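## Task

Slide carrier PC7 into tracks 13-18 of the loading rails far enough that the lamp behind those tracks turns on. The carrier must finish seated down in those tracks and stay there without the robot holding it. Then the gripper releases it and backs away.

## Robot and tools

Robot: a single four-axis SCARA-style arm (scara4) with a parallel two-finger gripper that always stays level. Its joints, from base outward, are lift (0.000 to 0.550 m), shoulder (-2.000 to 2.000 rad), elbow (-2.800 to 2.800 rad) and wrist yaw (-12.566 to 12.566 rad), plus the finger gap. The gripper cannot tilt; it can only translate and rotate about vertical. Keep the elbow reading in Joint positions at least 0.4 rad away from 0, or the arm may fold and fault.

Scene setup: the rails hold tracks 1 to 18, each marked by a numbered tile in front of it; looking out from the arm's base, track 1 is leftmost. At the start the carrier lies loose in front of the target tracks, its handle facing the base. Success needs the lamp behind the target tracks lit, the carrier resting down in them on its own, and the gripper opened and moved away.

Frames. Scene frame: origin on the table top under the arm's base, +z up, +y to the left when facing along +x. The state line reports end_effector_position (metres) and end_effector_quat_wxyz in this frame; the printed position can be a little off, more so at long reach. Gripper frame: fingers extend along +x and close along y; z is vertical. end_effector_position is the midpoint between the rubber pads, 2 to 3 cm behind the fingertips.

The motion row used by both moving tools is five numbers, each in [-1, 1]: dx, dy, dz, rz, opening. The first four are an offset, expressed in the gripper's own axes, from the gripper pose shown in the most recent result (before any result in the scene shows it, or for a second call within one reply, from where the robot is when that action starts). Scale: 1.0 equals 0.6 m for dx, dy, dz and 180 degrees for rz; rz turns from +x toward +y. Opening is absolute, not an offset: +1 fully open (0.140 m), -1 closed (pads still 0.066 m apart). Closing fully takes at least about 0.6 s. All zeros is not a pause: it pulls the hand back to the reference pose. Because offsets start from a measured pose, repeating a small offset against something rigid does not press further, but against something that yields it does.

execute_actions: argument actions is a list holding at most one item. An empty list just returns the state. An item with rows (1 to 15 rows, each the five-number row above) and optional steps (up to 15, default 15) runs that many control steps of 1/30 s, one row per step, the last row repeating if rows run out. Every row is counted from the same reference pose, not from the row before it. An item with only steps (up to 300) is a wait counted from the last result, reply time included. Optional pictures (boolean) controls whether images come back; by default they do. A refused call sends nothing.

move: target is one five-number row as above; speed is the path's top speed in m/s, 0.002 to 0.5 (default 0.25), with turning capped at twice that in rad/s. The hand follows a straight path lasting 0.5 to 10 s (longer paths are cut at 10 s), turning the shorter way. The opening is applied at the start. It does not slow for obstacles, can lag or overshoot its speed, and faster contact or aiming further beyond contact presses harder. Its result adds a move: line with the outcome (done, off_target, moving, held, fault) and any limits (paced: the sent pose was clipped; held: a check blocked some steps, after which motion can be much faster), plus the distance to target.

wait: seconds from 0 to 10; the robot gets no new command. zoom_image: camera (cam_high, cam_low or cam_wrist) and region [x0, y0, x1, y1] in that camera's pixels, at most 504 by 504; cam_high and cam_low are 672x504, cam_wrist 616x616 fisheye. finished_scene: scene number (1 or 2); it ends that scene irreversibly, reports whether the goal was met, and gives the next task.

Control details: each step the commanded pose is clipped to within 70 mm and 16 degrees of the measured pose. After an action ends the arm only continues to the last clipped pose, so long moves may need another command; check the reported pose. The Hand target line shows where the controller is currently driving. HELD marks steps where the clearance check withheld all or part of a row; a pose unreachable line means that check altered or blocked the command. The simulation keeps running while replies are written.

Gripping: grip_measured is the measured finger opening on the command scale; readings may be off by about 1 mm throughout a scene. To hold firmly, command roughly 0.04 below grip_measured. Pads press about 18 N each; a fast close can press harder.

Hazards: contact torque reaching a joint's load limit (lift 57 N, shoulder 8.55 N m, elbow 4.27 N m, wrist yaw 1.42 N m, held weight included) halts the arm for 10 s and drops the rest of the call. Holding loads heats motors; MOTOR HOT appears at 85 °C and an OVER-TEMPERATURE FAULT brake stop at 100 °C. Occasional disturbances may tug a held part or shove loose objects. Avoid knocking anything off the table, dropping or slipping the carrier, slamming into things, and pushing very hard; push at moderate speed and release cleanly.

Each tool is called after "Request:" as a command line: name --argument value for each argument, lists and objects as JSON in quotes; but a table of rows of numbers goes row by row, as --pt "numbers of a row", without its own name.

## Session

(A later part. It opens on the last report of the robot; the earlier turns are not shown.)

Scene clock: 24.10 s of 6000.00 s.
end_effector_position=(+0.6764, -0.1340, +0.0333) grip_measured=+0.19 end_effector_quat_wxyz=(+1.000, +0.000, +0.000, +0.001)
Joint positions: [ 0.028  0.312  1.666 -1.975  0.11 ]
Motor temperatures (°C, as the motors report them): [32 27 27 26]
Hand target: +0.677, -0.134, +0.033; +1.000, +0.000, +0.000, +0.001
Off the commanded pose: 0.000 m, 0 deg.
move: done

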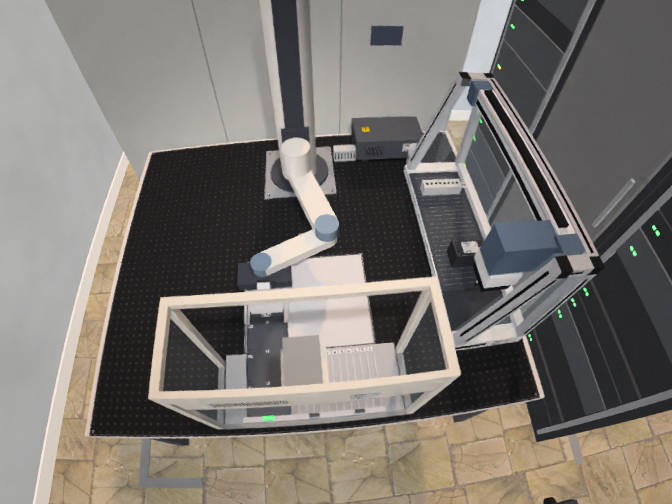

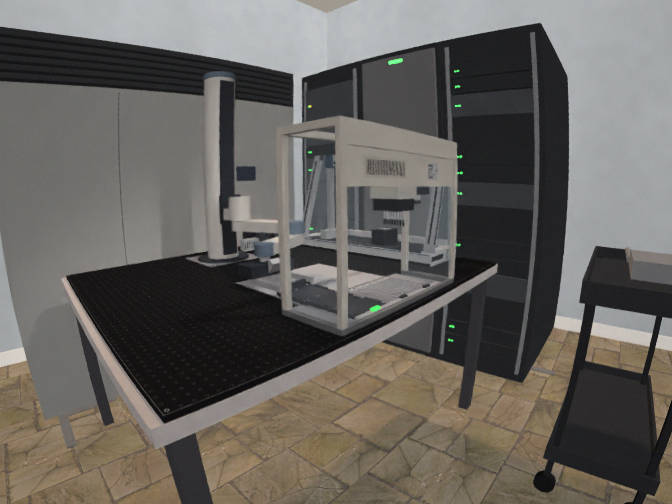

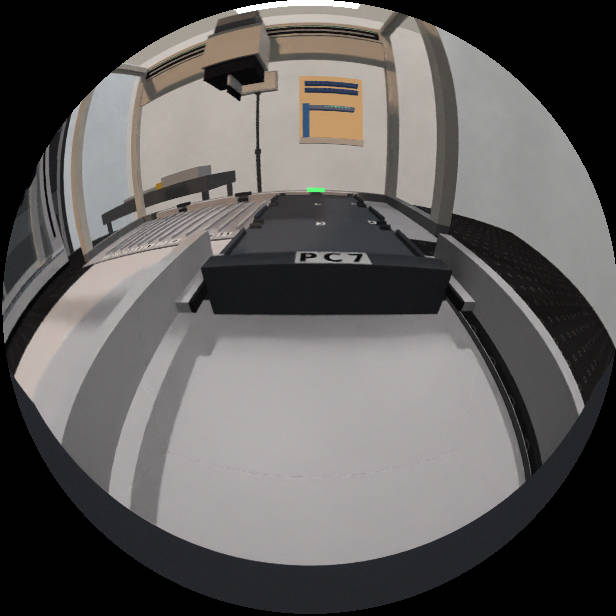

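Request:
move --target '[0, 0, 0, 0, 1]'

Request:
move --target '[-0.2, 0, 0.08, 0, 1]'

Scene clock: 25.27 s of 6000.00 s.
end_effector_position=(+0.6764, -0.1341, +0.0333) grip_measured=+1.00 end_effector_quat_wxyz=(+1.000, +0.000, +0.000, +0.001)
Joint positions: [ 0.028  0.312  1.665 -1.975  0.14 ]
Motor temperatures (°C, as the motors report them): [32 27 27 26]
Hand target: +0.676, -0.134, +0.033; +1.000, +0.000, +0.000, +0.001
Off the commanded pose: 0.000 m, 0 deg.
move: done

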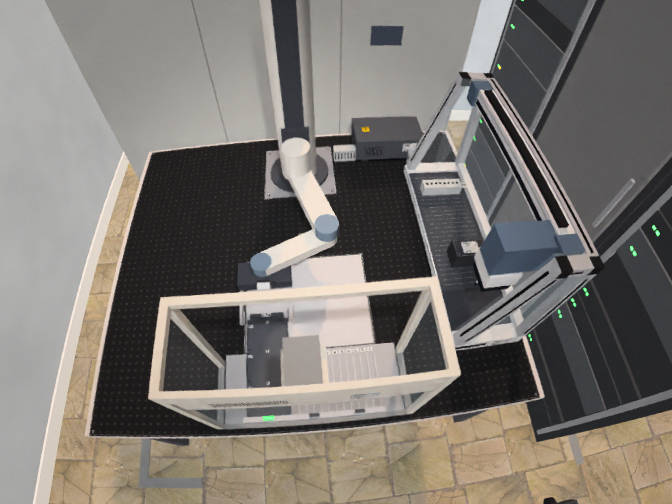

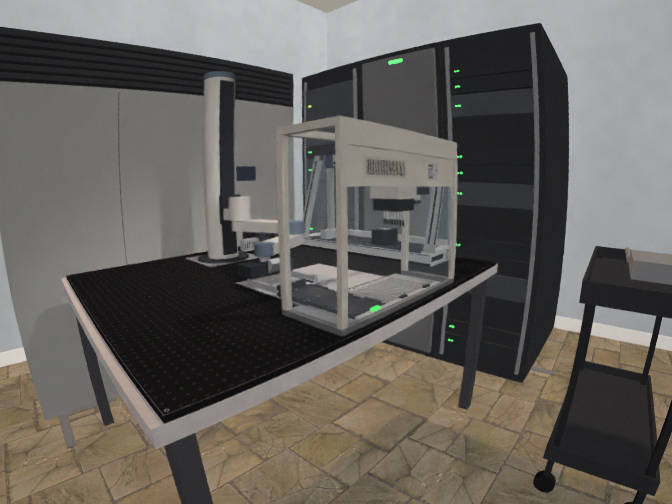

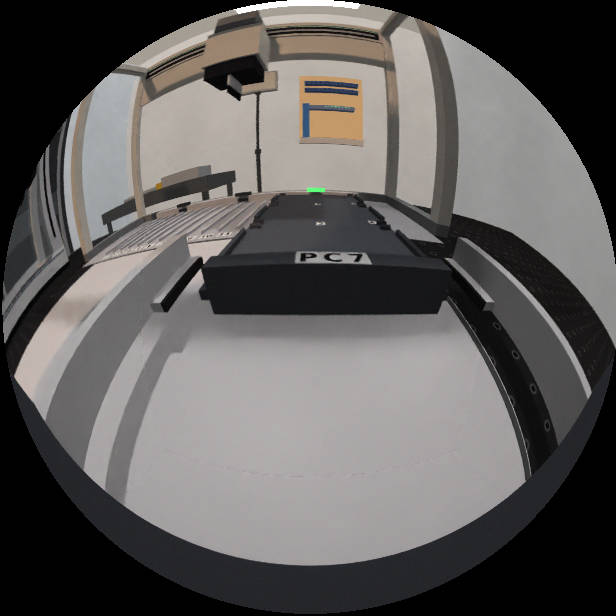

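Scene clock: 26.13 s of 6000.00 s.
end_effector_position=(+0.5564, -0.1345, +0.0814) grip_measured=+1.00 end_effector_quat_wxyz=(+1.000, +0.000, +0.000, +0.001)
Joint positions: [ 0.076  0.382  1.112 -1.492  0.14 ]
Motor temperatures (°C, as the motors report them): [32 27 27 26]
Hand target: +0.556, -0.134, +0.081; +1.000, +0.000, +0.000, +0.001
Off the commanded pose: 0.000 m, 0 deg.
move: done

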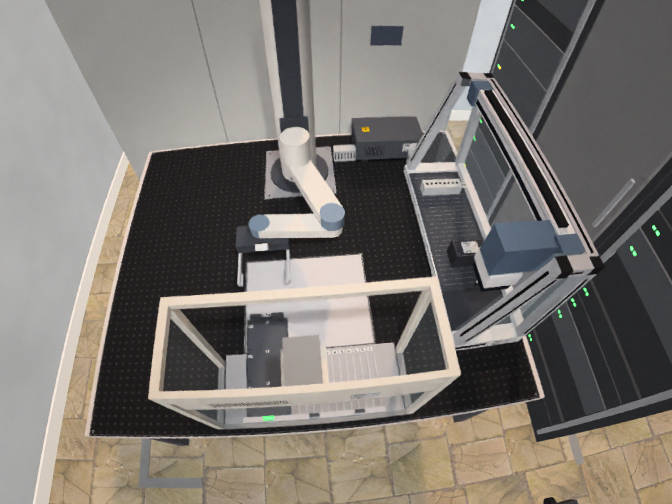

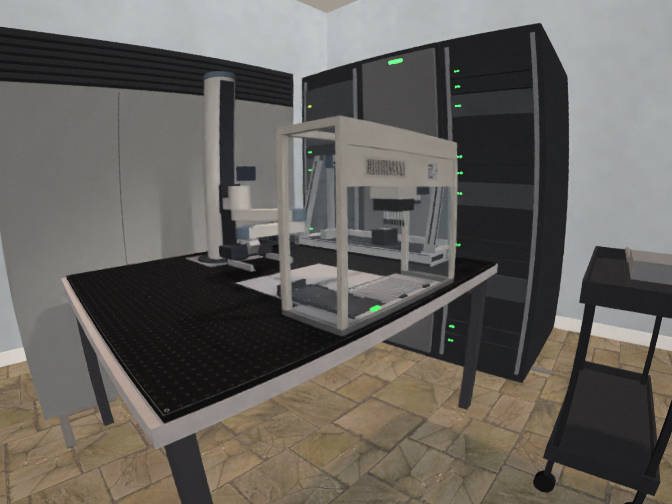

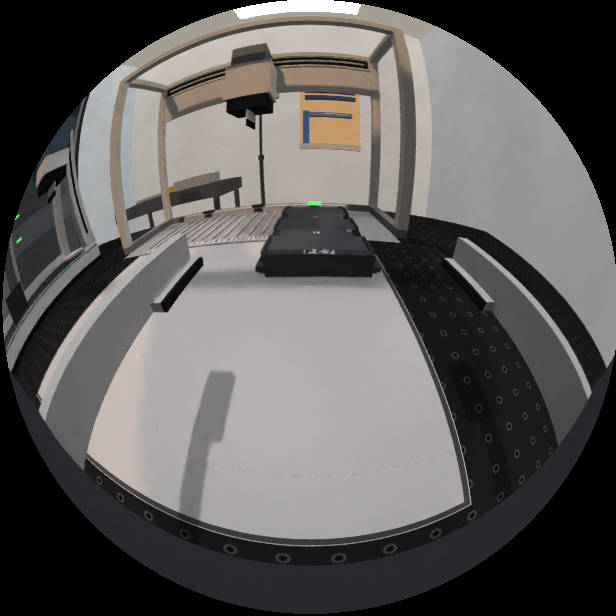

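Request:
finished_scene --scene 2

The scene is finished: the task was done.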